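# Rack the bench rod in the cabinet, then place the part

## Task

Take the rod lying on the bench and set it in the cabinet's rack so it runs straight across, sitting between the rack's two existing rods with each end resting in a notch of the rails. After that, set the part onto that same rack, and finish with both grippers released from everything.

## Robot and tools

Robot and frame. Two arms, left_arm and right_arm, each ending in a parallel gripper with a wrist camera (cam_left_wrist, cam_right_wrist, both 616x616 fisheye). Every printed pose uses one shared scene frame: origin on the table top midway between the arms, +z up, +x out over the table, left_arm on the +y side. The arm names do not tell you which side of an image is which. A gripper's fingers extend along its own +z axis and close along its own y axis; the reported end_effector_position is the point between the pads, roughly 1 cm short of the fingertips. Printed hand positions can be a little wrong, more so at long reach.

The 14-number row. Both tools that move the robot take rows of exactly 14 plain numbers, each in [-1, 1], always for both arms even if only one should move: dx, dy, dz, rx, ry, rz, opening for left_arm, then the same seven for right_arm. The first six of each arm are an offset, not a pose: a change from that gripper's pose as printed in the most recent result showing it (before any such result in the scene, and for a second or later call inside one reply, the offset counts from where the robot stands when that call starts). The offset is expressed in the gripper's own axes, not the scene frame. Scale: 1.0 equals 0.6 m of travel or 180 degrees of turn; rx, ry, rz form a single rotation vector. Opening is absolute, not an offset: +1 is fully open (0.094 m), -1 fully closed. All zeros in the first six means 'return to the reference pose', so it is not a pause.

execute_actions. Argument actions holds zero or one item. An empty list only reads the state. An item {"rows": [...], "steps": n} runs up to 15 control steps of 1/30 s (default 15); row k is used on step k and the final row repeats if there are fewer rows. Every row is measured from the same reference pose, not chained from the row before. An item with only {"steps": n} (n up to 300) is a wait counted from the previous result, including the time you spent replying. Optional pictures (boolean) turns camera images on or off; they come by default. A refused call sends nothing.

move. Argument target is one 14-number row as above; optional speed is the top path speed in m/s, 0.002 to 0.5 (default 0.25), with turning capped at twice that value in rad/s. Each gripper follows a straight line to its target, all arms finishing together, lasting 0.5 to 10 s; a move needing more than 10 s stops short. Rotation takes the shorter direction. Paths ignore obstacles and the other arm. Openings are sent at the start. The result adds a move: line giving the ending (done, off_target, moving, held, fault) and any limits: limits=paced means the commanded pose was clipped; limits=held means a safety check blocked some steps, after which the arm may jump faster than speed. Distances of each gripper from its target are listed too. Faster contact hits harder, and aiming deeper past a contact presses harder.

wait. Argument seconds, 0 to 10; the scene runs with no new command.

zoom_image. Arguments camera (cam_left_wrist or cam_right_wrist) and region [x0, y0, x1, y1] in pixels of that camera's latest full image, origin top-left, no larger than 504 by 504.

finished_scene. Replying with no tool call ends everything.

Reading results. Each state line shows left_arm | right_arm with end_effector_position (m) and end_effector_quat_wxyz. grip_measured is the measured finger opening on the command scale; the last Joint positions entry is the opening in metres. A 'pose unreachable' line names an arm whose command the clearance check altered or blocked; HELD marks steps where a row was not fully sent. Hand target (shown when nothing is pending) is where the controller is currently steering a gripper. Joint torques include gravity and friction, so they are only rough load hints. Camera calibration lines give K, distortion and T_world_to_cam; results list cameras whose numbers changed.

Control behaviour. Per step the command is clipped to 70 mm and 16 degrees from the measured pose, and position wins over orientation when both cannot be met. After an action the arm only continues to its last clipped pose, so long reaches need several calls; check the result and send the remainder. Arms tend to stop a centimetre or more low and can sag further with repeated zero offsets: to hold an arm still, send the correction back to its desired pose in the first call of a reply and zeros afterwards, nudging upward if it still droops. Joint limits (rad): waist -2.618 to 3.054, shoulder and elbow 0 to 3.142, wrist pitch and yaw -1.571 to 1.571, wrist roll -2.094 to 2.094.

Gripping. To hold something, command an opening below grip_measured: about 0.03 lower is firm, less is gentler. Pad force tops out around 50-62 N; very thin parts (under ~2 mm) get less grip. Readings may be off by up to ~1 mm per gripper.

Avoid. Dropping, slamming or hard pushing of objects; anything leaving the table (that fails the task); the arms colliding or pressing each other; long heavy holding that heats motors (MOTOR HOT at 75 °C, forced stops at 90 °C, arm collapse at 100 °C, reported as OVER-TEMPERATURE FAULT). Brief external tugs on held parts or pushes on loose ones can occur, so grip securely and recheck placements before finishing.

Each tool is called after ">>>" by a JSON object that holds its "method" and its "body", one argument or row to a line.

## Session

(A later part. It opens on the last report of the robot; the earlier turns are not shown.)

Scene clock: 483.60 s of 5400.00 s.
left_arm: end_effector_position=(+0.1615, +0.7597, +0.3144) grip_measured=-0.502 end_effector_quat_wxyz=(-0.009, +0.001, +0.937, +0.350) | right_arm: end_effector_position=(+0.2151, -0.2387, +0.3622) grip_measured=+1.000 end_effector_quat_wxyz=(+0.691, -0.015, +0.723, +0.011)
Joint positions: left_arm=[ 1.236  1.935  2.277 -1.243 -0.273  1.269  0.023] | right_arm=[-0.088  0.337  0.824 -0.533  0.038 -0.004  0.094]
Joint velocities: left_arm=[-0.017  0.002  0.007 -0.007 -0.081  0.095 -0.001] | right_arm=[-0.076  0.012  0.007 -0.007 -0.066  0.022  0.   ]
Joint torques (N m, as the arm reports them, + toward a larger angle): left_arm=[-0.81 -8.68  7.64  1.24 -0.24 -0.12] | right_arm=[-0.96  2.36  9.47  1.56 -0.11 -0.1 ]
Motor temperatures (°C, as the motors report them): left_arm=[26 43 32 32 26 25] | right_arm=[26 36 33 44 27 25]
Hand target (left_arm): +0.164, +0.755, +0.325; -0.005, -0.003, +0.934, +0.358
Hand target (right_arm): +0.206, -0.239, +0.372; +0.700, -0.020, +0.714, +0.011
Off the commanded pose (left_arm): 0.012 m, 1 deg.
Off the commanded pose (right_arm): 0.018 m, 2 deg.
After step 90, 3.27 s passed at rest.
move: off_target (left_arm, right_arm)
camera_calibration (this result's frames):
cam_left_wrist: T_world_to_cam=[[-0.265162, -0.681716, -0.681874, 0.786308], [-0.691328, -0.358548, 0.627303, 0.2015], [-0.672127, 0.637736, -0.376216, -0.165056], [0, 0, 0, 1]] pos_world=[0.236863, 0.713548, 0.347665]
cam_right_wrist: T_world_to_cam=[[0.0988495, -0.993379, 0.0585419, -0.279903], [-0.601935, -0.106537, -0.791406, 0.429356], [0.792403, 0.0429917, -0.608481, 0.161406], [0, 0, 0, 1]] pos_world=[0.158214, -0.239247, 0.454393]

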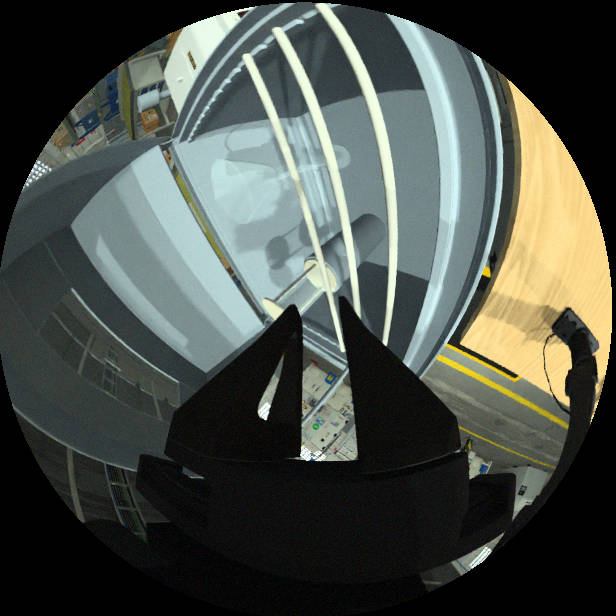

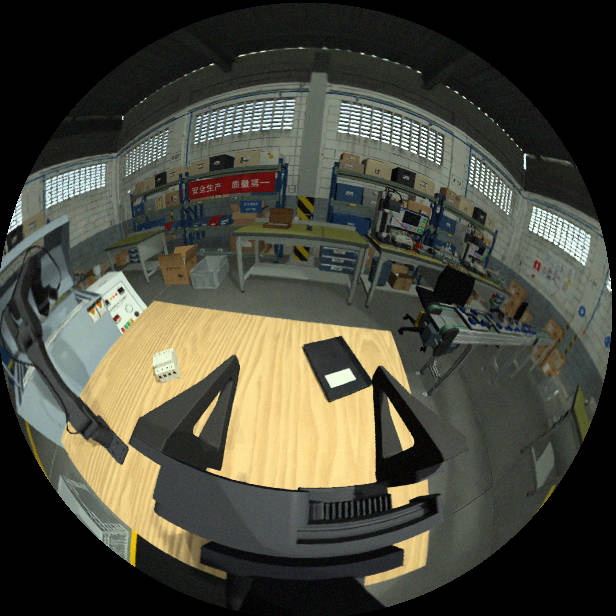

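>>> {"method": "move", "body": {
  "target": [-0.318,-0.905,-0.451,0.218,-0.218,-0.080,1, 0,0,0,0,0,0,1],
  "speed": 0.3
}}

Scene clock: 519.30 s of 5400.00 s.
left_arm: end_effector_position=(+0.3421, +0.1746, +0.1559) grip_measured=+1.000 end_effector_quat_wxyz=(+0.320, -0.002, +0.947, -0.014) | right_arm: end_effector_position=(+0.2150, -0.2376, +0.3622) grip_measured=+1.000 end_effector_quat_wxyz=(+0.691, -0.018, +0.723, +0.013)
Joint positions: left_arm=[-0.47   1.32   1.006 -0.664 -0.291 -0.45   0.094] | right_arm=[-0.091  0.337  0.824 -0.533  0.029 -0.004  0.094]
Joint velocities: left_arm=[ 0.007 -0.002  0.002  0.037  0.022  0.081  0.   ] | right_arm=[-0.007  0.007  0.002 -0.051  0.007  0.037  0.   ]
Joint torques (N m, as the arm reports them, + toward a larger angle): left_arm=[-0.68 -3.52  5.98  1.5  -0.34 -0.1 ] | right_arm=[0.23 3.66 7.26 1.72 0.07 0.04]
Motor temperatures (°C, as the motors report them): left_arm=[26 39 33 31 26 25] | right_arm=[26 30 33 44 27 25]
Hand target (left_arm): +0.346, +0.172, +0.157; +0.330, -0.007, +0.944, -0.016
Hand target (right_arm): +0.215, -0.239, +0.362; +0.691, -0.015, +0.723, +0.011
Off the commanded pose (left_arm): 0.011 m, 3 deg.
Off the commanded pose (right_arm): 0.001 m, 0 deg.
After step 90, 29.80 s passed at rest.
move: off_target (left_arm)
camera_calibration (this result's frames):
cam_left_wrist: T_world_to_cam=[[-0.164926, -0.968708, -0.185482, 0.265645], [-0.982001, 0.143725, 0.122545, 0.306443], [-0.092052, 0.202354, -0.974977, 0.240758], [0, 0, 0, 1]] pos_world=[0.366901, 0.16457, 0.246452]
cam_right_wrist: T_world_to_cam=[[0.105281, -0.992744, 0.0581044, -0.279914], [-0.601259, -0.110086, -0.791434, 0.428466], [0.792088, 0.0483876, -0.608486, 0.16274], [0, 0, 0, 1]] pos_world=[0.158185, -0.238589, 0.454392]

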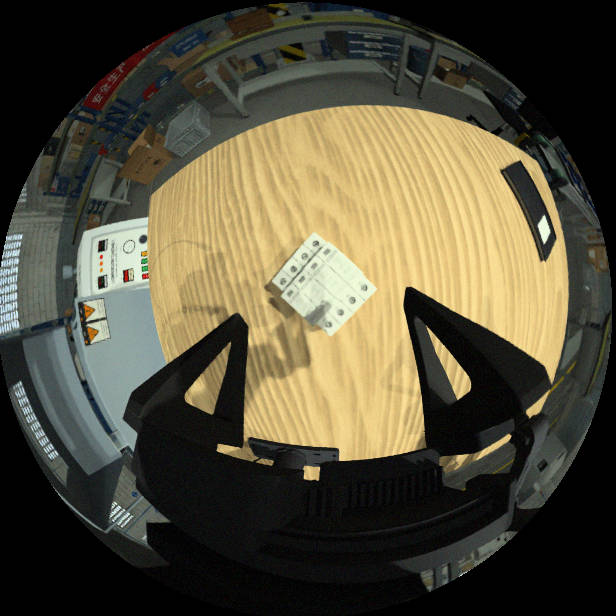

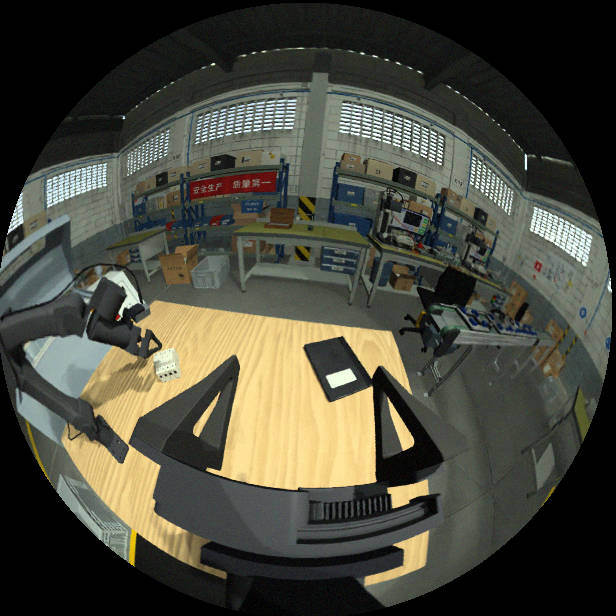

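>>> {"method": "zoom_image", "body": {
  "camera": "cam_left_wrist",
  "region": [250, 220, 390, 350]
}}

Region (250, 220, 390, 350) of cam_left_wrist's 616x616 image, scaled by 3.600, with more detail than that image has; it fills the top 468 rows of this view, and the rest is white.

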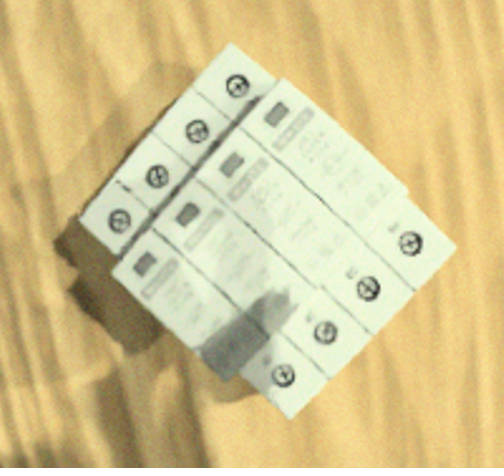

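>>> {"method": "move", "body": {
  "target": [0.057,-0.037,0.073,-0.132,0.010,-0.166,1, 0,0,0,0,0,0,1],
  "speed": 0.15
}}

Scene clock: 565.30 s of 5400.00 s.
left_arm: end_effector_position=(+0.3389, +0.1548, +0.0917) grip_measured=+1.000 end_effector_quat_wxyz=(+0.273, -0.312, +0.905, +0.094) | right_arm: end_effector_position=(+0.2150, -0.2376, +0.3622) grip_measured=+1.000 end_effector_quat_wxyz=(+0.691, -0.018, +0.723, +0.013)
Joint positions: left_arm=[-0.659  1.748  1.232 -0.935 -0.576 -1.352  0.094] | right_arm=[-0.091  0.337  0.824 -0.533  0.029 -0.004  0.094]
Joint velocities: left_arm=[ 0.002  0.012  0.012  0.051 -0.051 -0.022  0.   ] | right_arm=[-0.012  0.007 -0.007 -0.007  0.037  0.051  0.   ]
Joint torques (N m, as the arm reports them, + toward a larger angle): left_arm=[-0.81 -6.25  7.63  0.5  -0.61 -0.09] | right_arm=[-0.16  3.61  7.15  1.76  0.02  0.01]
Motor temperatures (°C, as the motors report them): left_arm=[26 35 33 32 26 25] | right_arm=[26 30 32 45 27 25]
Hand target (left_arm): +0.341, +0.153, +0.099; +0.283, -0.313, +0.901, +0.098
Hand target (right_arm): +0.215, -0.238, +0.362; +0.691, -0.018, +0.723, +0.013
Off the commanded pose (left_arm): 0.010 m, 1 deg.
Off the commanded pose (right_arm): 0.000 m, 0 deg.
After step 90, 40.27 s passed at rest.
move: done
camera_calibration (this result's frames):
cam_left_wrist: T_world_to_cam=[[0.457927, -0.865646, -0.202386, 0.00853088], [-0.848597, -0.493486, 0.190669, 0.361158], [-0.264927, 0.0844316, -0.960565, 0.25742], [0, 0, 0, 1]] pos_world=[0.370769, 0.163877, 0.180133]
cam_right_wrist: T_world_to_cam=[[0.105281, -0.992744, 0.0581044, -0.279914], [-0.601259, -0.110086, -0.791434, 0.428466], [0.792088, 0.0483876, -0.608486, 0.16274], [0, 0, 0, 1]] pos_world=[0.158185, -0.238589, 0.454392]

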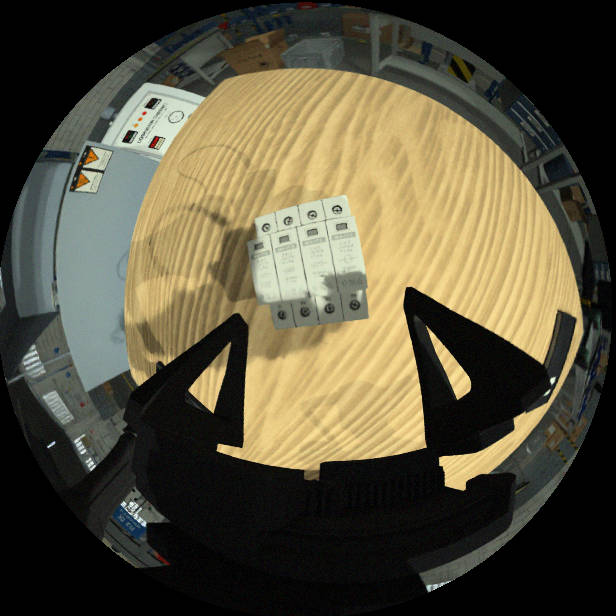

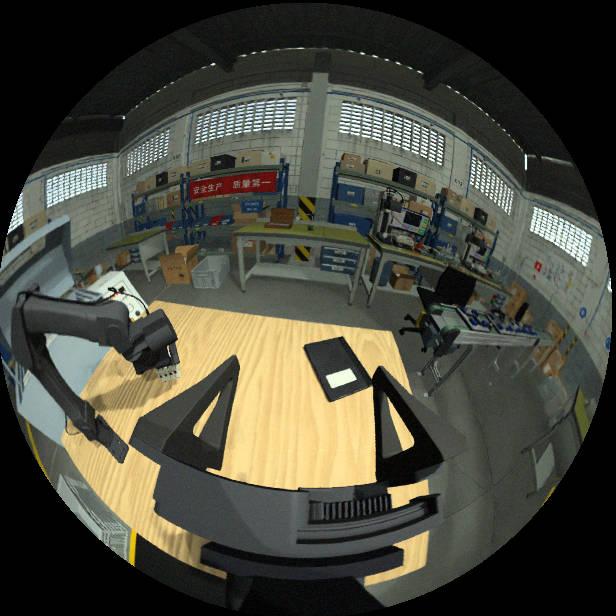

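>>> {"method": "move", "body": {
  "target": [-0.013,-0.0075,0.118,0,0,0,1, 0,0,0,0,0,0,1],
  "speed": 0.06
}}

Scene clock: 573.90 s of 5400.00 s.
left_arm: end_effector_position=(+0.3754, +0.1772, +0.0399) grip_measured=+1.000 end_effector_quat_wxyz=(+0.270, -0.311, +0.907, +0.094) | right_arm: end_effector_position=(+0.2150, -0.2376, +0.3622) grip_measured=+1.000 end_effector_quat_wxyz=(+0.691, -0.018, +0.723, +0.013)
Joint positions: left_arm=[-0.533  1.857  1.148 -0.666 -0.549 -1.202  0.094] | right_arm=[-0.091  0.337  0.824 -0.533  0.029 -0.004  0.094]
Joint velocities: left_arm=[ 0.007 -0.002  0.002 -0.022  0.022  0.022  0.   ] | right_arm=[ 0.002 -0.002 -0.017 -0.022 -0.022 -0.051  0.   ]
Joint torques (N m, as the arm reports them, + toward a larger angle): left_arm=[ 0.58 -7.08  4.42  0.95 -0.41  0.1 ] | right_arm=[ 0.06  3.68  7.34  1.74 -0.01  0.03]
Motor temperatures (°C, as the motors report them): left_arm=[26 36 33 31 26 25] | right_arm=[26 30 32 45 27 25]
Hand target (left_arm): +0.379, +0.180, +0.038; +0.275, -0.312, +0.905, +0.094
Hand target (right_arm): +0.215, -0.238, +0.362; +0.691, -0.018, +0.723, +0.013
Off the commanded pose (left_arm): 0.004 m, 0 deg.
Off the commanded pose (right_arm): 0.000 m, 0 deg.
After step 90, 3.97 s passed at rest.
move: done
camera_calibration (this result's frames):
cam_left_wrist: T_world_to_cam=[[0.453144, -0.867805, -0.203901, 0.00292432], [-0.849012, -0.48986, 0.198029, 0.412257], [-0.271733, 0.0833786, -0.958754, 0.218045], [0, 0, 0, 1]] pos_world=[0.407936, 0.186305, 0.128009]
cam_right_wrist: T_world_to_cam=[[0.105281, -0.992744, 0.0581044, -0.279914], [-0.601259, -0.110086, -0.791434, 0.428466], [0.792088, 0.0483876, -0.608486, 0.16274], [0, 0, 0, 1]] pos_world=[0.158185, -0.238589, 0.454392]

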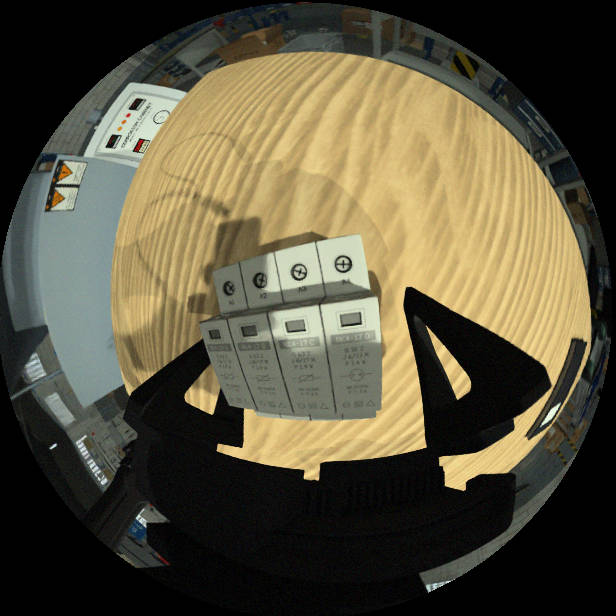

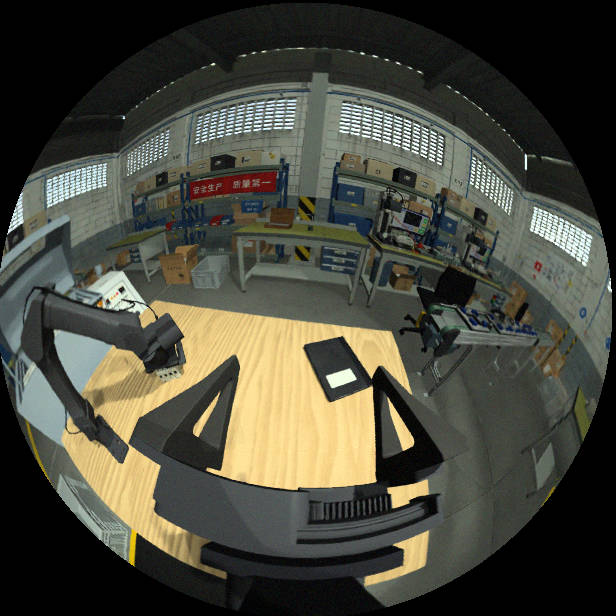

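>>> {"method": "move", "body": {
  "target": [0,0.008,0.005,0,0,0,0.45, 0,0,0,0,0,0,1],
  "speed": 0.03
}}

Scene clock: 578.63 s of 5400.00 s.
left_arm: end_effector_position=(+0.3744, +0.1772, +0.0388) grip_measured=+0.541 end_effector_quat_wxyz=(+0.267, -0.308, +0.908, +0.095) | right_arm: end_effector_position=(+0.2150, -0.2376, +0.3622) grip_measured=+1.000 end_effector_quat_wxyz=(+0.691, -0.018, +0.723, +0.013)
Joint positions: left_arm=[-0.532  1.857  1.145 -0.666 -0.545 -1.197  0.072] | right_arm=[-0.091  0.337  0.824 -0.533  0.029 -0.004  0.094]
Joint velocities: left_arm=[ 0.012 -0.022  0.007  0.022 -0.081  0.051 -0.   ] | right_arm=[-0.022 -0.002 -0.017  0.022  0.022  0.125  0.   ]
Joint torques (N m, as the arm reports them, + toward a larger angle): left_arm=[ 0.56 -8.02  3.25  0.92 -0.37  0.06] | right_arm=[0.08 3.45 7.07 1.73 0.01 0.02]
Motor temperatures (°C, as the motors report them): left_arm=[26 36 33 30 26 25] | right_arm=[26 30 32 45 27 25]
Hand target (left_arm): +0.374, +0.182, +0.038; +0.270, -0.311, +0.907, +0.094
Hand target (right_arm): +0.215, -0.238, +0.362; +0.691, -0.018, +0.723, +0.013
Off the commanded pose (left_arm): 0.005 m, 0 deg.
Off the commanded pose (right_arm): 0.000 m, 0 deg.
After step 90, 1.03 s passed at rest.
move: done
camera_calibration (this result's frames):
cam_left_wrist: T_world_to_cam=[[0.447887, -0.869825, -0.206884, 0.00564289], [-0.850007, -0.486009, 0.203184, 0.411159], [-0.277282, 0.0848495, -0.957035, 0.218471], [0, 0, 0, 1]] pos_world=[0.407539, 0.186198, 0.12671]
cam_right_wrist: T_world_to_cam=[[0.105281, -0.992744, 0.0581044, -0.279914], [-0.601259, -0.110086, -0.791434, 0.428466], [0.792088, 0.0483876, -0.608486, 0.16274], [0, 0, 0, 1]] pos_world=[0.158185, -0.238589, 0.454392]

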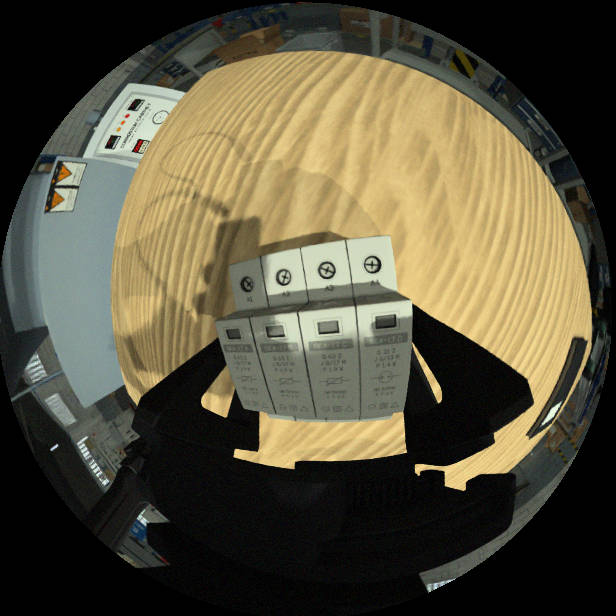

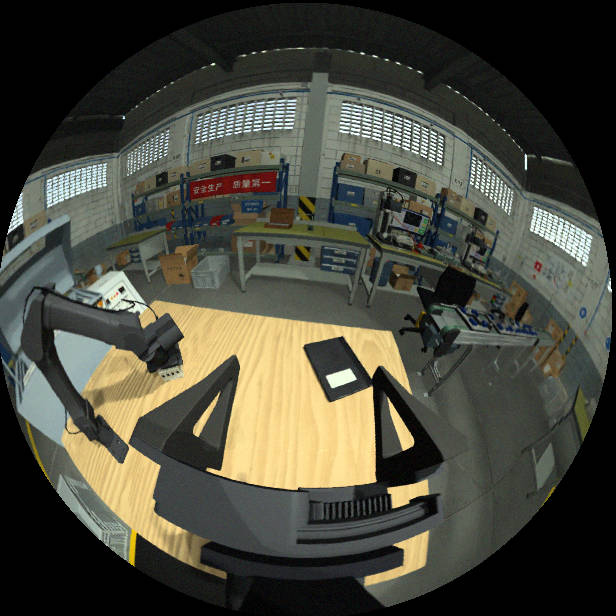

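>>> {"method": "move", "body": {
  "target": [-0.394,0.556,-0.305,-0.156,0.002,-0.241,0.45, 0,0,0,0,0,0,1],
  "speed": 0.15
}}

Scene clock: 594.07 s of 5400.00 s.
left_arm: end_effector_position=(+0.2579, +0.4872, +0.3140) grip_measured=+0.541 end_effector_quat_wxyz=(-0.248, +0.653, -0.695, -0.172) | right_arm: end_effector_position=(+0.2150, -0.2376, +0.3622) grip_measured=+1.000 end_effector_quat_wxyz=(+0.691, -0.018, +0.723, +0.013)
Joint positions: left_arm=[ 0.433  1.485  1.852 -1.57  -0.502 -1.044  0.072] | right_arm=[-0.091  0.337  0.824 -0.533  0.029 -0.004  0.094]
Joint velocities: left_arm=[-0.007  0.002 -0.012  0.051 -0.051  0.007 -0.   ] | right_arm=[-0.007 -0.017  0.007  0.022  0.051  0.007  0.   ]
Joint torques (N m, as the arm reports them, + toward a larger angle): left_arm=[ 0.45 -4.66  8.12  1.01 -0.71  0.07] | right_arm=[0.   3.65 7.25 1.73 0.02 0.03]
Motor temperatures (°C, as the motors report them): left_arm=[26 38 33 30 26 25] | right_arm=[26 30 32 45 27 25]
Hand target (left_arm): +0.253, +0.494, +0.331; -0.272, +0.654, -0.682, -0.182
Hand target (right_arm): +0.215, -0.238, +0.362; +0.691, -0.018, +0.723, +0.013
Off the commanded pose (left_arm): 0.018 m, 7 deg.
Off the commanded pose (right_arm): 0.000 m, 0 deg.
joint sent to its limit (left arm) — the command would take joint 4 (wrist pitch) past its lower limit, so that joint was sent only as far as its limit.
After step 90, 8.80 s passed at rest.
move: off_target (left_arm)
camera_calibration (this result's frames):
cam_left_wrist: T_world_to_cam=[[0.958744, -0.256055, -0.123477, -0.0725857], [-0.235691, -0.958845, 0.158323, 0.492908], [-0.158935, -0.122689, -0.979636, 0.501001], [0, 0, 0, 1]] pos_world=[0.265392, 0.515504, 0.403797]
cam_right_wrist: T_world_to_cam=[[0.105281, -0.992744, 0.0581044, -0.279914], [-0.601259, -0.110086, -0.791434, 0.428466], [0.792088, 0.0483876, -0.608486, 0.16274], [0, 0, 0, 1]] pos_world=[0.158185, -0.238589, 0.454392]

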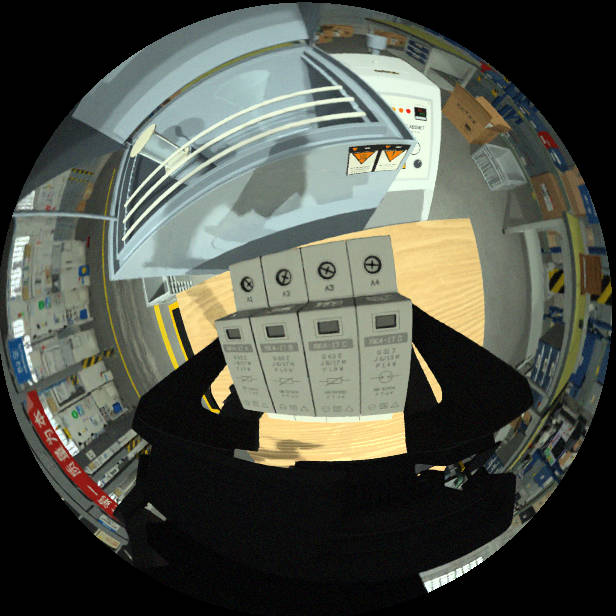

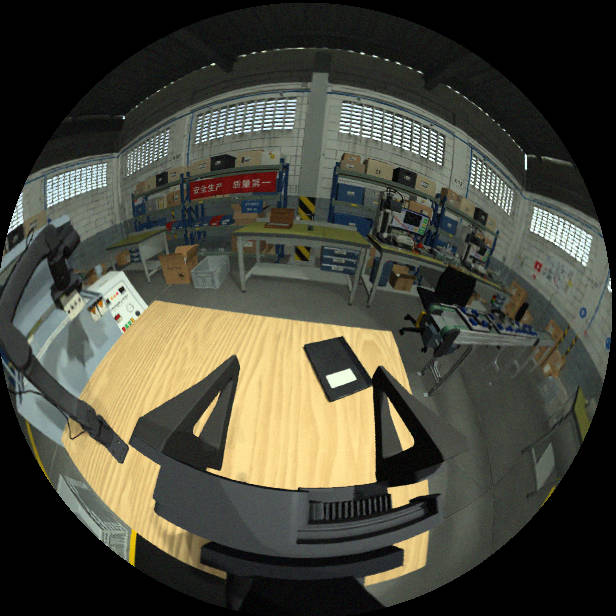

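>>> {"method": "move", "body": {
  "target": [-0.412,0.2255,0.282,-0.038,0.009,-0.008,0.45, 0,0,0,0,0,0,1],
  "speed": 0.12
}}

Scene clock: 614.13 s of 5400.00 s.
left_arm: end_effector_position=(+0.1549, +0.7910, +0.2766) grip_measured=+0.542 end_effector_quat_wxyz=(-0.191, +0.673, -0.686, -0.198) | right_arm: end_effector_position=(+0.2150, -0.2376, +0.3622) grip_measured=+1.000 end_effector_quat_wxyz=(+0.691, -0.018, +0.723, +0.013)
Joint positions: left_arm=[ 1.306  2.304  2.822 -1.557 -0.175 -0.261  0.072] | right_arm=[-0.091  0.337  0.824 -0.533  0.029 -0.004  0.094]
Joint velocities: left_arm=[ 0.002 -0.007  0.007 -0.037  0.051  0.007  0.   ] | right_arm=[-0.012 -0.002  0.007 -0.066 -0.037 -0.007  0.   ]
Joint torques (N m, as the arm reports them, + toward a larger angle): left_arm=[  0.21 -12.53   8.38   1.57  -0.19   0.09] | right_arm=[ 0.04  3.52  7.21  1.73  0.   -0.01]
Motor temperatures (°C, as the motors report them): left_arm=[26 37 34 30 27 25] | right_arm=[26 30 32 45 27 25]
Hand target (left_arm): +0.153, +0.795, +0.314; -0.242, +0.663, -0.671, -0.228
Hand target (right_arm): +0.215, -0.238, +0.362; +0.691, -0.018, +0.723, +0.013
Off the commanded pose (left_arm): 0.029 m, 1 deg.
Off the commanded pose (right_arm): 0.000 m, 0 deg.
elbow stopped short (left arm): the move would have taken joint 3 (elbow) straighter than the controller allows; a more bent joint 3 avoids this.
After step 90, 13.97 s passed at rest.
move: off_target (left_arm)
camera_calibration (this result's frames):
cam_left_wrist: T_world_to_cam=[[0.958114, -0.194205, -0.210482, 0.0745729], [-0.146967, -0.964215, 0.22066, 0.739075], [-0.245803, -0.180484, -0.952369, 0.536822], [0, 0, 0, 1]] pos_world=[0.169122, 0.823997, 0.363864]
cam_right_wrist: T_world_to_cam=[[0.105281, -0.992744, 0.0581044, -0.279914], [-0.601259, -0.110086, -0.791434, 0.428466], [0.792088, 0.0483876, -0.608486, 0.16274], [0, 0, 0, 1]] pos_world=[0.158185, -0.238589, 0.454392]

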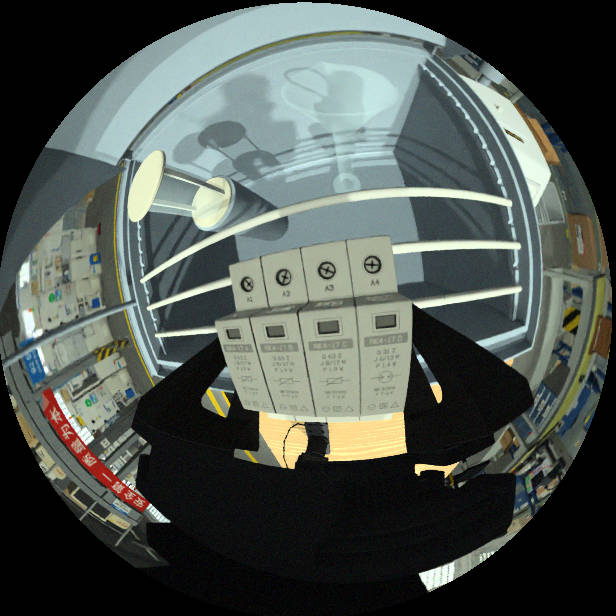

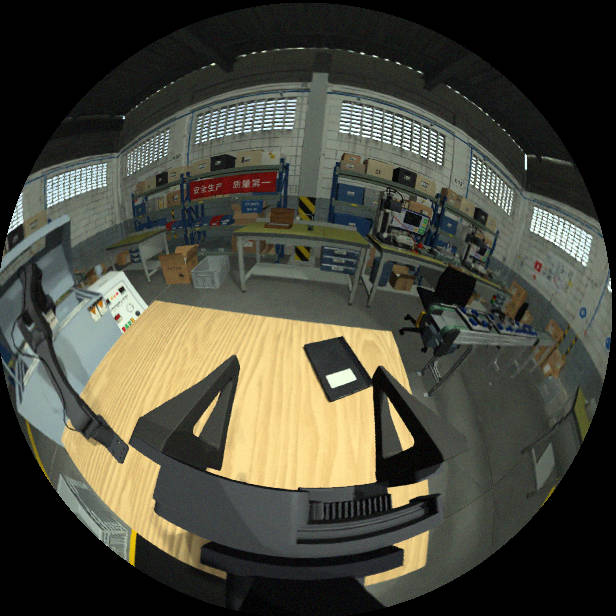

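>>> {"method": "move", "body": {
  "target": [-0.029,0,0.038,0,-0.007,0,0.45, 0,0,0,0,0,0,1],
  "speed": 0.03
}}

Scene clock: 643.13 s of 5400.00 s.
left_arm: end_effector_position=(+0.1571, +0.8017, +0.2352) grip_measured=+0.542 end_effector_quat_wxyz=(-0.155, +0.675, -0.700, -0.176) | right_arm: end_effector_position=(+0.2150, -0.2376, +0.3622) grip_measured=+1.000 end_effector_quat_wxyz=(+0.691, -0.018, +0.723, +0.013)
Joint positions: left_arm=[ 1.313  2.39   2.828 -1.562 -0.164 -0.249  0.072] | right_arm=[-0.091  0.337  0.824 -0.533  0.029 -0.004  0.094]
Joint velocities: left_arm=[ 0.012  0.007 -0.017 -0.051 -0.007  0.022  0.   ] | right_arm=[-0.017 -0.012 -0.012  0.007 -0.125 -0.125  0.   ]
Joint torques (N m, as the arm reports them, + toward a larger angle): left_arm=[  0.68 -12.41   8.22   1.59  -0.24   0.1 ] | right_arm=[-0.02  3.63  7.16  1.72  0.01 -0.02]
Motor temperatures (°C, as the motors report them): left_arm=[26 45 35 32 26 25] | right_arm=[26 30 32 46 27 25]
Hand target (left_arm): +0.154, +0.815, +0.267; -0.204, +0.669, -0.683, -0.209
Hand target (right_arm): +0.215, -0.238, +0.362; +0.691, -0.018, +0.723, +0.013
Off the commanded pose (left_arm): 0.035 m, 6 deg.
Off the commanded pose (right_arm): 0.000 m, 0 deg.
elbow stopped short (left arm): the move would have taken joint 3 (elbow) straighter than the controller allows; a more bent joint 3 avoids this.
After step 90, 24.70 s passed at rest.
move: off_target (left_arm)
camera_calibration (this result's frames):
cam_left_wrist: T_world_to_cam=[[0.950896, -0.221507, -0.216173, 0.090227], [-0.149777, -0.940532, 0.304904, 0.720485], [-0.270856, -0.257554, -0.927525, 0.559783], [0, 0, 0, 1]] pos_world=[0.173736, 0.841799, 0.319039]
cam_right_wrist: T_world_to_cam=[[0.105281, -0.992744, 0.0581044, -0.279914], [-0.601259, -0.110086, -0.791434, 0.428466], [0.792088, 0.0483876, -0.608486, 0.16274], [0, 0, 0, 1]] pos_world=[0.158185, -0.238589, 0.454392]

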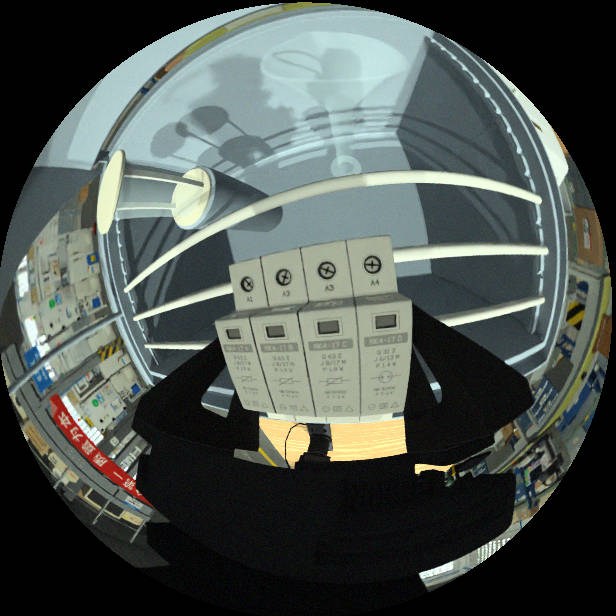

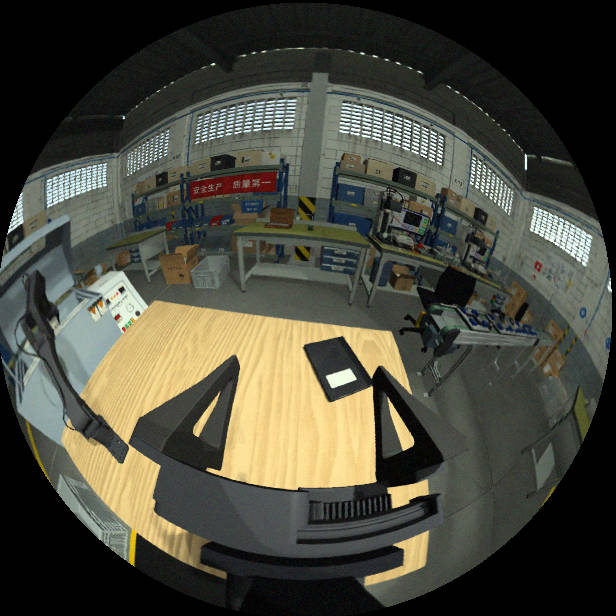

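>>> {"method": "move", "body": {
  "target": [-0.078,0.009,-0.044,0.005,-0.072,-0.014,0.45, 0,0,0,0,0,0,1],
  "speed": 0.03
}}

Scene clock: 671.20 s of 5400.00 s.
left_arm: end_effector_position=(+0.1606, +0.8182, +0.2433) grip_measured=+0.542 end_effector_quat_wxyz=(-0.185, +0.672, -0.690, -0.197) | right_arm: end_effector_position=(+0.2150, -0.2376, +0.3622) grip_measured=+1.000 end_effector_quat_wxyz=(+0.691, -0.018, +0.723, +0.013)
Joint positions: left_arm=[ 1.313  2.392  2.828 -1.486 -0.175 -0.249  0.072] | right_arm=[-0.091  0.337  0.824 -0.533  0.029 -0.004  0.094]
Joint velocities: left_arm=[-0.002 -0.007 -0.002 -0.051 -0.037  0.037 -0.001] | right_arm=[-0.007 -0.022 -0.007 -0.022 -0.037  0.051  0.   ]
Joint torques (N m, as the arm reports them, + toward a larger angle): left_arm=[  0.62 -14.45   5.2    1.82  -0.36   0.03] | right_arm=[0.08 3.65 7.32 1.7  0.02 0.05]
Motor temperatures (°C, as the motors report them): left_arm=[26 47 35 32 26 25] | right_arm=[26 30 32 46 27 25]
Hand target (left_arm): +0.155, +0.829, +0.281; -0.233, +0.667, -0.667, -0.236
Hand target (right_arm): +0.215, -0.238, +0.362; +0.691, -0.018, +0.723, +0.013
Off the commanded pose (left_arm): 0.040 m, 9 deg.
Off the commanded pose (right_arm): 0.000 m, 0 deg.
After step 90, 21.00 s passed at rest.
move: off_target (left_arm)
camera_calibration (this result's frames):
cam_left_wrist: T_world_to_cam=[[0.955136, -0.200721, -0.217778, 0.0749775], [-0.148997, -0.961142, 0.23239, 0.768462], [-0.255961, -0.189516, -0.947928, 0.519397], [0, 0, 0, 1]] pos_world=[0.17583, 0.852085, 0.330096]
cam_right_wrist: T_world_to_cam=[[0.105281, -0.992744, 0.0581044, -0.279914], [-0.601259, -0.110086, -0.791434, 0.428466], [0.792088, 0.0483876, -0.608486, 0.16274], [0, 0, 0, 1]] pos_world=[0.158185, -0.238589, 0.454392]

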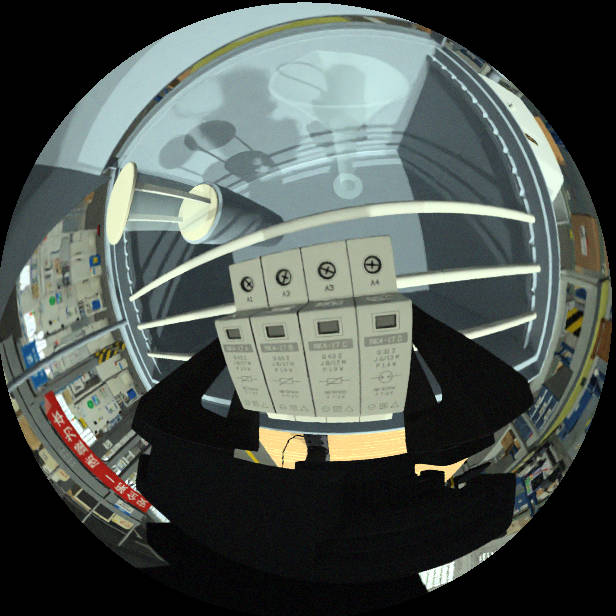

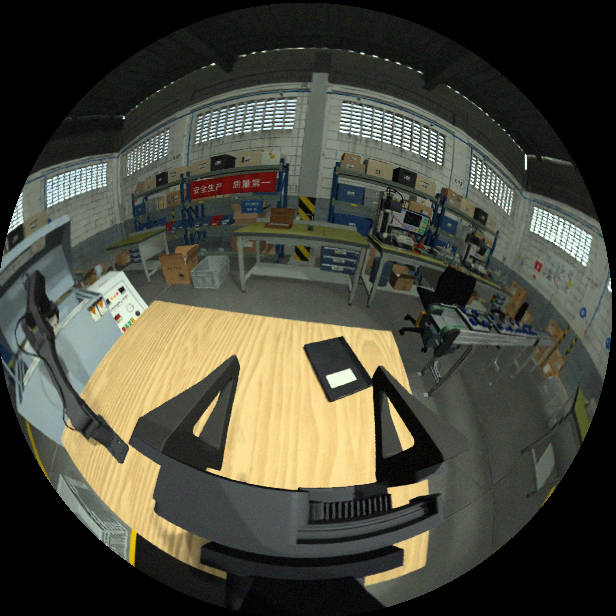

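>>> {"method": "move", "body": {
  "target": [-0.035,0.005,-0.016,0,-0.05,-0.008,0.45, 0,0,0,0,0,0,1],
  "speed": 0.015
}}

Scene clock: 684.37 s of 5400.00 s.
left_arm: end_effector_position=(+0.1610, +0.8232, +0.2305) grip_measured=+0.542 end_effector_quat_wxyz=(-0.205, +0.670, -0.682, -0.210) | right_arm: end_effector_position=(+0.2150, -0.2376, +0.3622) grip_measured=+1.000 end_effector_quat_wxyz=(+0.691, -0.018, +0.723, +0.013)
Joint positions: left_arm=[ 1.313  2.199  2.388 -1.189 -0.181 -0.252  0.072] | right_arm=[-0.091  0.337  0.824 -0.533  0.029 -0.004  0.094]
Joint velocities: left_arm=[ 0.017 -0.012  0.002  0.051  0.037 -0.066 -0.   ] | right_arm=[-0.002 -0.002  0.007 -0.037  0.051 -0.022  0.   ]
Joint torques (N m, as the arm reports them, + toward a larger angle): left_arm=[ -0.16 -13.67   5.74   1.77  -0.47   0.07] | right_arm=[ 0.01  3.41  7.18  1.75  0.01 -0.03]
Motor temperatures (°C, as the motors report them): left_arm=[26 49 34 33 26 25] | right_arm=[26 30 32 46 27 25]
Hand target (left_arm): +0.158, +0.830, +0.263; -0.240, +0.663, -0.665, -0.245
Hand target (right_arm): +0.215, -0.238, +0.362; +0.691, -0.018, +0.723, +0.013
Off the commanded pose (left_arm): 0.033 m, 6 deg.
Off the commanded pose (right_arm): 0.000 m, 0 deg.
After step 90, 4.67 s passed at rest.
move: off_target (left_arm)
camera_calibration (this result's frames):
cam_left_wrist: T_world_to_cam=[[0.958768, -0.18484, -0.215864, 0.058643], [-0.146017, -0.972056, 0.183812, 0.79599], [-0.243808, -0.144713, -0.958966, 0.471999], [0, 0, 0, 1]] pos_world=[0.17508, 0.852891, 0.318977]
cam_right_wrist: T_world_to_cam=[[0.105281, -0.992744, 0.0581044, -0.279914], [-0.601259, -0.110086, -0.791434, 0.428466], [0.792088, 0.0483876, -0.608486, 0.16274], [0, 0, 0, 1]] pos_world=[0.158185, -0.238589, 0.454392]

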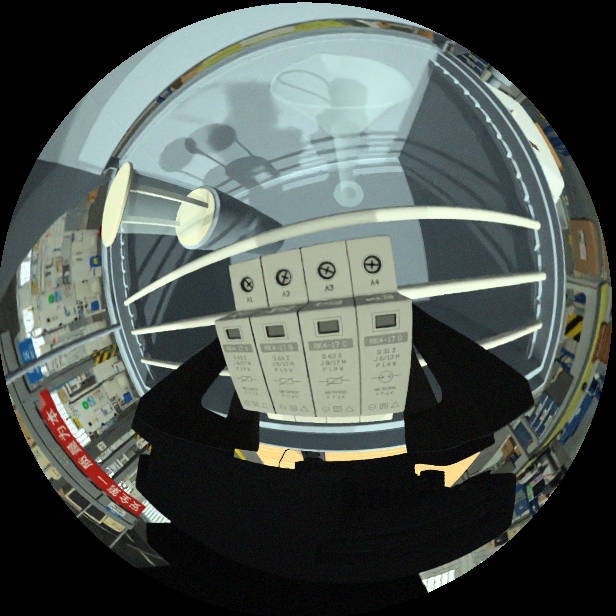

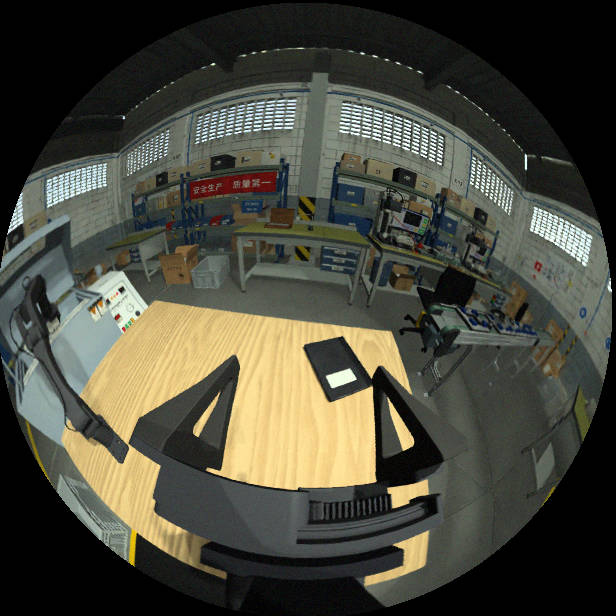

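>>> {"method": "move", "body": {
  "target": [-0.026,0.005,-0.048,0,-0.03,-0.005,0.45, 0,0,0,0,0,0,1],
  "speed": 0.015
}}

Scene clock: 709.67 s of 5400.00 s.
left_arm: end_effector_position=(+0.1600, +0.8212, +0.2308) grip_measured=+0.540 end_effector_quat_wxyz=(-0.210, +0.670, -0.679, -0.214) | right_arm: end_effector_position=(+0.2150, -0.2376, +0.3622) grip_measured=+1.000 end_effector_quat_wxyz=(+0.691, -0.018, +0.723, +0.013)
Joint positions: left_arm=[ 1.313  2.162  2.321 -1.146 -0.184 -0.253  0.072] | right_arm=[-0.091  0.337  0.824 -0.533  0.029 -0.004  0.094]
Joint velocities: left_arm=[-0.012  0.002 -0.007  0.022 -0.037 -0.022  0.   ] | right_arm=[-0.017 -0.002 -0.012  0.125  0.022 -0.037  0.   ]
Joint torques (N m, as the arm reports them, + toward a larger angle): left_arm=[ -0.54 -14.09   6.02   1.47  -0.4   -0.01] | right_arm=[0.04 3.45 7.27 1.77 0.03 0.04]
Motor temperatures (°C, as the motors report them): left_arm=[26 51 33 33 26 25] | right_arm=[26 29 33 46 27 25]
Hand target (left_arm): +0.159, +0.819, +0.263; -0.238, +0.665, -0.667, -0.239
Hand target (right_arm): +0.215, -0.238, +0.362; +0.691, -0.018, +0.723, +0.013
Off the commanded pose (left_arm): 0.032 m, 5 deg.
Off the commanded pose (right_arm): 0.000 m, 0 deg.
After step 90, 18.90 s passed at rest.
move: off_target (left_arm)
camera_calibration (this result's frames):
cam_left_wrist: T_world_to_cam=[[0.960007, -0.179351, -0.214987, 0.0544672], [-0.143868, -0.974754, 0.170752, 0.798763], [-0.240185, -0.132994, -0.961574, 0.462127], [0, 0, 0, 1]] pos_world=[0.173623, 0.849826, 0.319688]
cam_right_wrist: T_world_to_cam=[[0.105281, -0.992744, 0.0581044, -0.279914], [-0.601259, -0.110086, -0.791434, 0.428466], [0.792088, 0.0483876, -0.608486, 0.16274], [0, 0, 0, 1]] pos_world=[0.158185, -0.238589, 0.454392]

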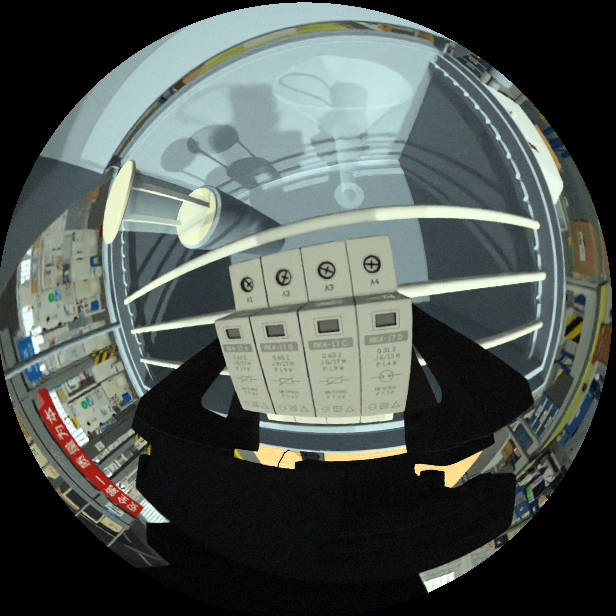

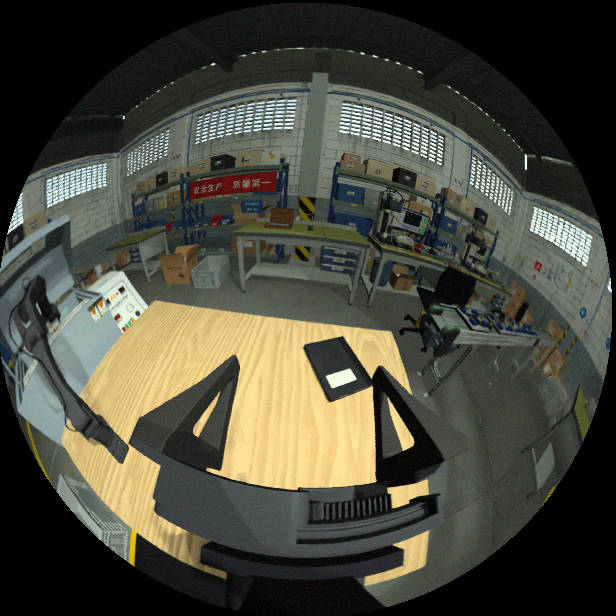

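>>> {"method": "move", "body": {
  "target": [-0.022,0,-0.070,0,-0.015,0,0.45, 0,0,0,0,0,0,1],
  "speed": 0.015
}}

Scene clock: 727.60 s of 5400.00 s.
left_arm: end_effector_position=(+0.1574, +0.8053, +0.2333) grip_measured=+0.540 end_effector_quat_wxyz=(-0.186, +0.672, -0.688, -0.201) | right_arm: end_effector_position=(+0.2150, -0.2376, +0.3622) grip_measured=+1.000 end_effector_quat_wxyz=(+0.691, -0.018, +0.723, +0.013)
Joint positions: left_arm=[ 1.308  2.164  2.366 -1.246 -0.184 -0.255  0.072] | right_arm=[-0.091  0.337  0.824 -0.533  0.029 -0.004  0.094]
Joint velocities: left_arm=[ 0.007 -0.007 -0.007  0.051  0.037  0.022 -0.001] | right_arm=[-0.007  0.012 -0.002 -0.022  0.007 -0.022  0.   ]
Joint torques (N m, as the arm reports them, + toward a larger angle): left_arm=[ -0.9  -13.08   9.24   1.39  -0.34  -0.05] | right_arm=[ 0.05  3.46  7.19  1.73 -0.01  0.04]
Motor temperatures (°C, as the motors report them): left_arm=[26 52 34 33 26 25] | right_arm=[26 29 33 46 27 25]
Hand target (left_arm): +0.160, +0.806, +0.272; -0.226, +0.665, -0.674, -0.229
Hand target (right_arm): +0.215, -0.238, +0.362; +0.691, -0.018, +0.723, +0.013
Off the commanded pose (left_arm): 0.040 m, 6 deg.
Off the commanded pose (right_arm): 0.000 m, 0 deg.
After step 90, 11.73 s passed at rest.
move: off_target (left_arm)
camera_calibration (this result's frames):
cam_left_wrist: T_world_to_cam=[[0.9553, -0.194899, -0.2223, 0.0695559], [-0.144137, -0.963551, 0.225375, 0.760732], [-0.258123, -0.183259, -0.948572, 0.502125], [0, 0, 0, 1]] pos_world=[0.172813, 0.83858, 0.320314]
cam_right_wrist: T_world_to_cam=[[0.105281, -0.992744, 0.0581044, -0.279914], [-0.601259, -0.110086, -0.791434, 0.428466], [0.792088, 0.0483876, -0.608486, 0.16274], [0, 0, 0, 1]] pos_world=[0.158185, -0.238589, 0.454392]

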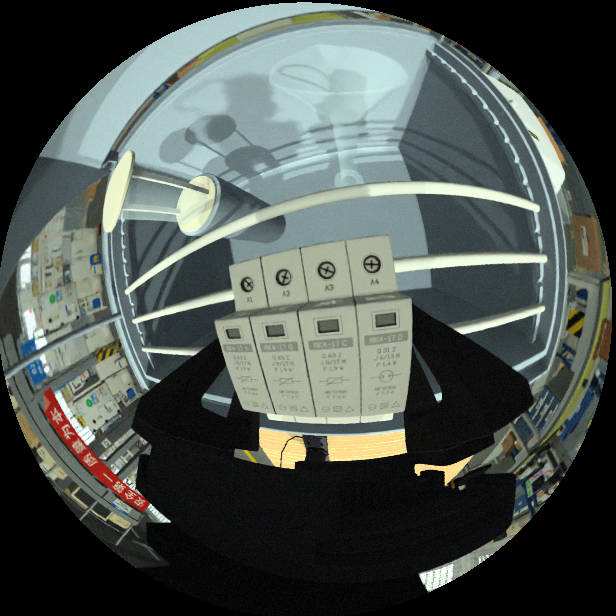

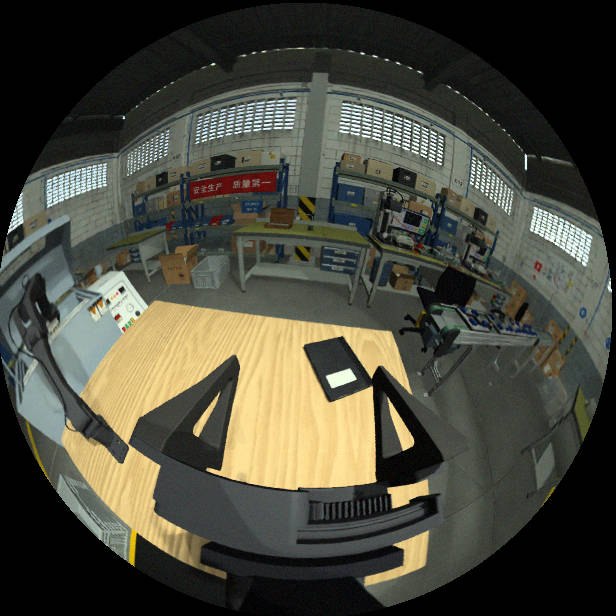

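>>> {"method": "move", "body": {
  "target": [-0.043,-0.005,-0.042,0,-0.04,0,0.45, 0,0,0,0,0,0,1],
  "speed": 0.015
}}

Scene clock: 738.37 s of 5400.00 s.
left_arm: end_effector_position=(+0.1578, +0.8063, +0.2333) grip_measured=+0.540 end_effector_quat_wxyz=(-0.184, +0.671, -0.688, -0.208) | right_arm: end_effector_position=(+0.2150, -0.2376, +0.3622) grip_measured=+1.000 end_effector_quat_wxyz=(+0.691, -0.018, +0.723, +0.013)
Joint positions: left_arm=[ 1.303  2.166  2.366 -1.242 -0.199 -0.253  0.072] | right_arm=[-0.091  0.337  0.824 -0.533  0.029 -0.004  0.094]
Joint velocities: left_arm=[ 0.007 -0.007 -0.012 -0.022  0.007  0.007  0.   ] | right_arm=[-0.007 -0.007  0.002 -0.095 -0.022 -0.037  0.   ]
Joint torques (N m, as the arm reports them, + toward a larger angle): left_arm=[ -0.85 -13.71   5.7    1.75  -0.4    0.09] | right_arm=[0.05 3.54 7.26 1.71 0.06 0.03]
Motor temperatures (°C, as the motors report them): left_arm=[26 51 35 33 26 25] | right_arm=[26 29 33 46 27 25]
Hand target (left_arm): +0.162, +0.812, +0.268; -0.228, +0.659, -0.675, -0.241
Hand target (right_arm): +0.215, -0.238, +0.362; +0.691, -0.018, +0.723, +0.013
Off the commanded pose (left_arm): 0.036 m, 7 deg.
Off the commanded pose (right_arm): 0.000 m, 0 deg.
After step 90, 3.37 s passed at rest.
move: off_target (left_arm)
camera_calibration (this result's frames):
cam_left_wrist: T_world_to_cam=[[0.952669, -0.192793, -0.235058, 0.0710812], [-0.140733, -0.965035, 0.221139, 0.763365], [-0.269473, -0.177592, -0.946491, 0.499125], [0, 0, 0, 1]] pos_world=[0.174214, 0.839019, 0.320316]
cam_right_wrist: T_world_to_cam=[[0.105281, -0.992744, 0.0581044, -0.279914], [-0.601259, -0.110086, -0.791434, 0.428466], [0.792088, 0.0483876, -0.608486, 0.16274], [0, 0, 0, 1]] pos_world=[0.158185, -0.238589, 0.454392]

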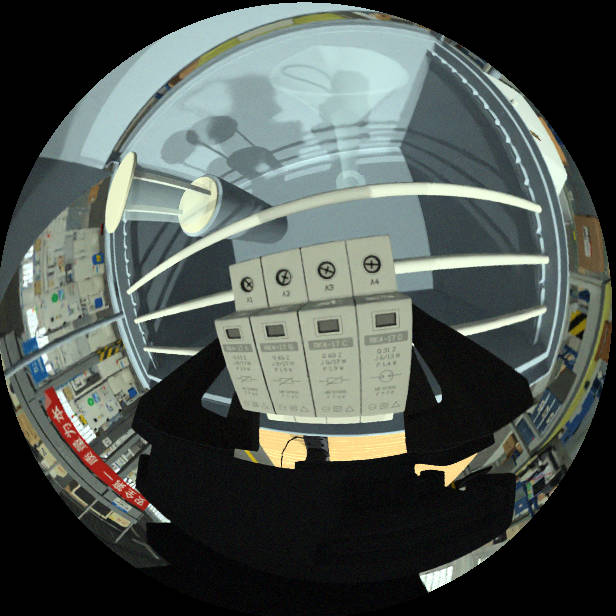

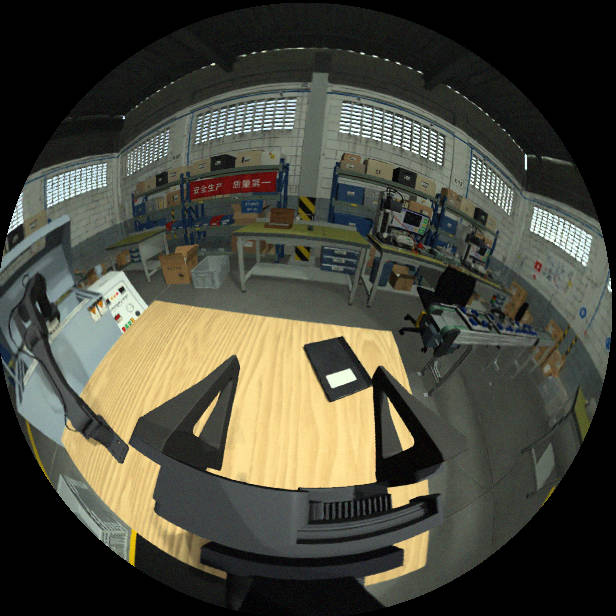

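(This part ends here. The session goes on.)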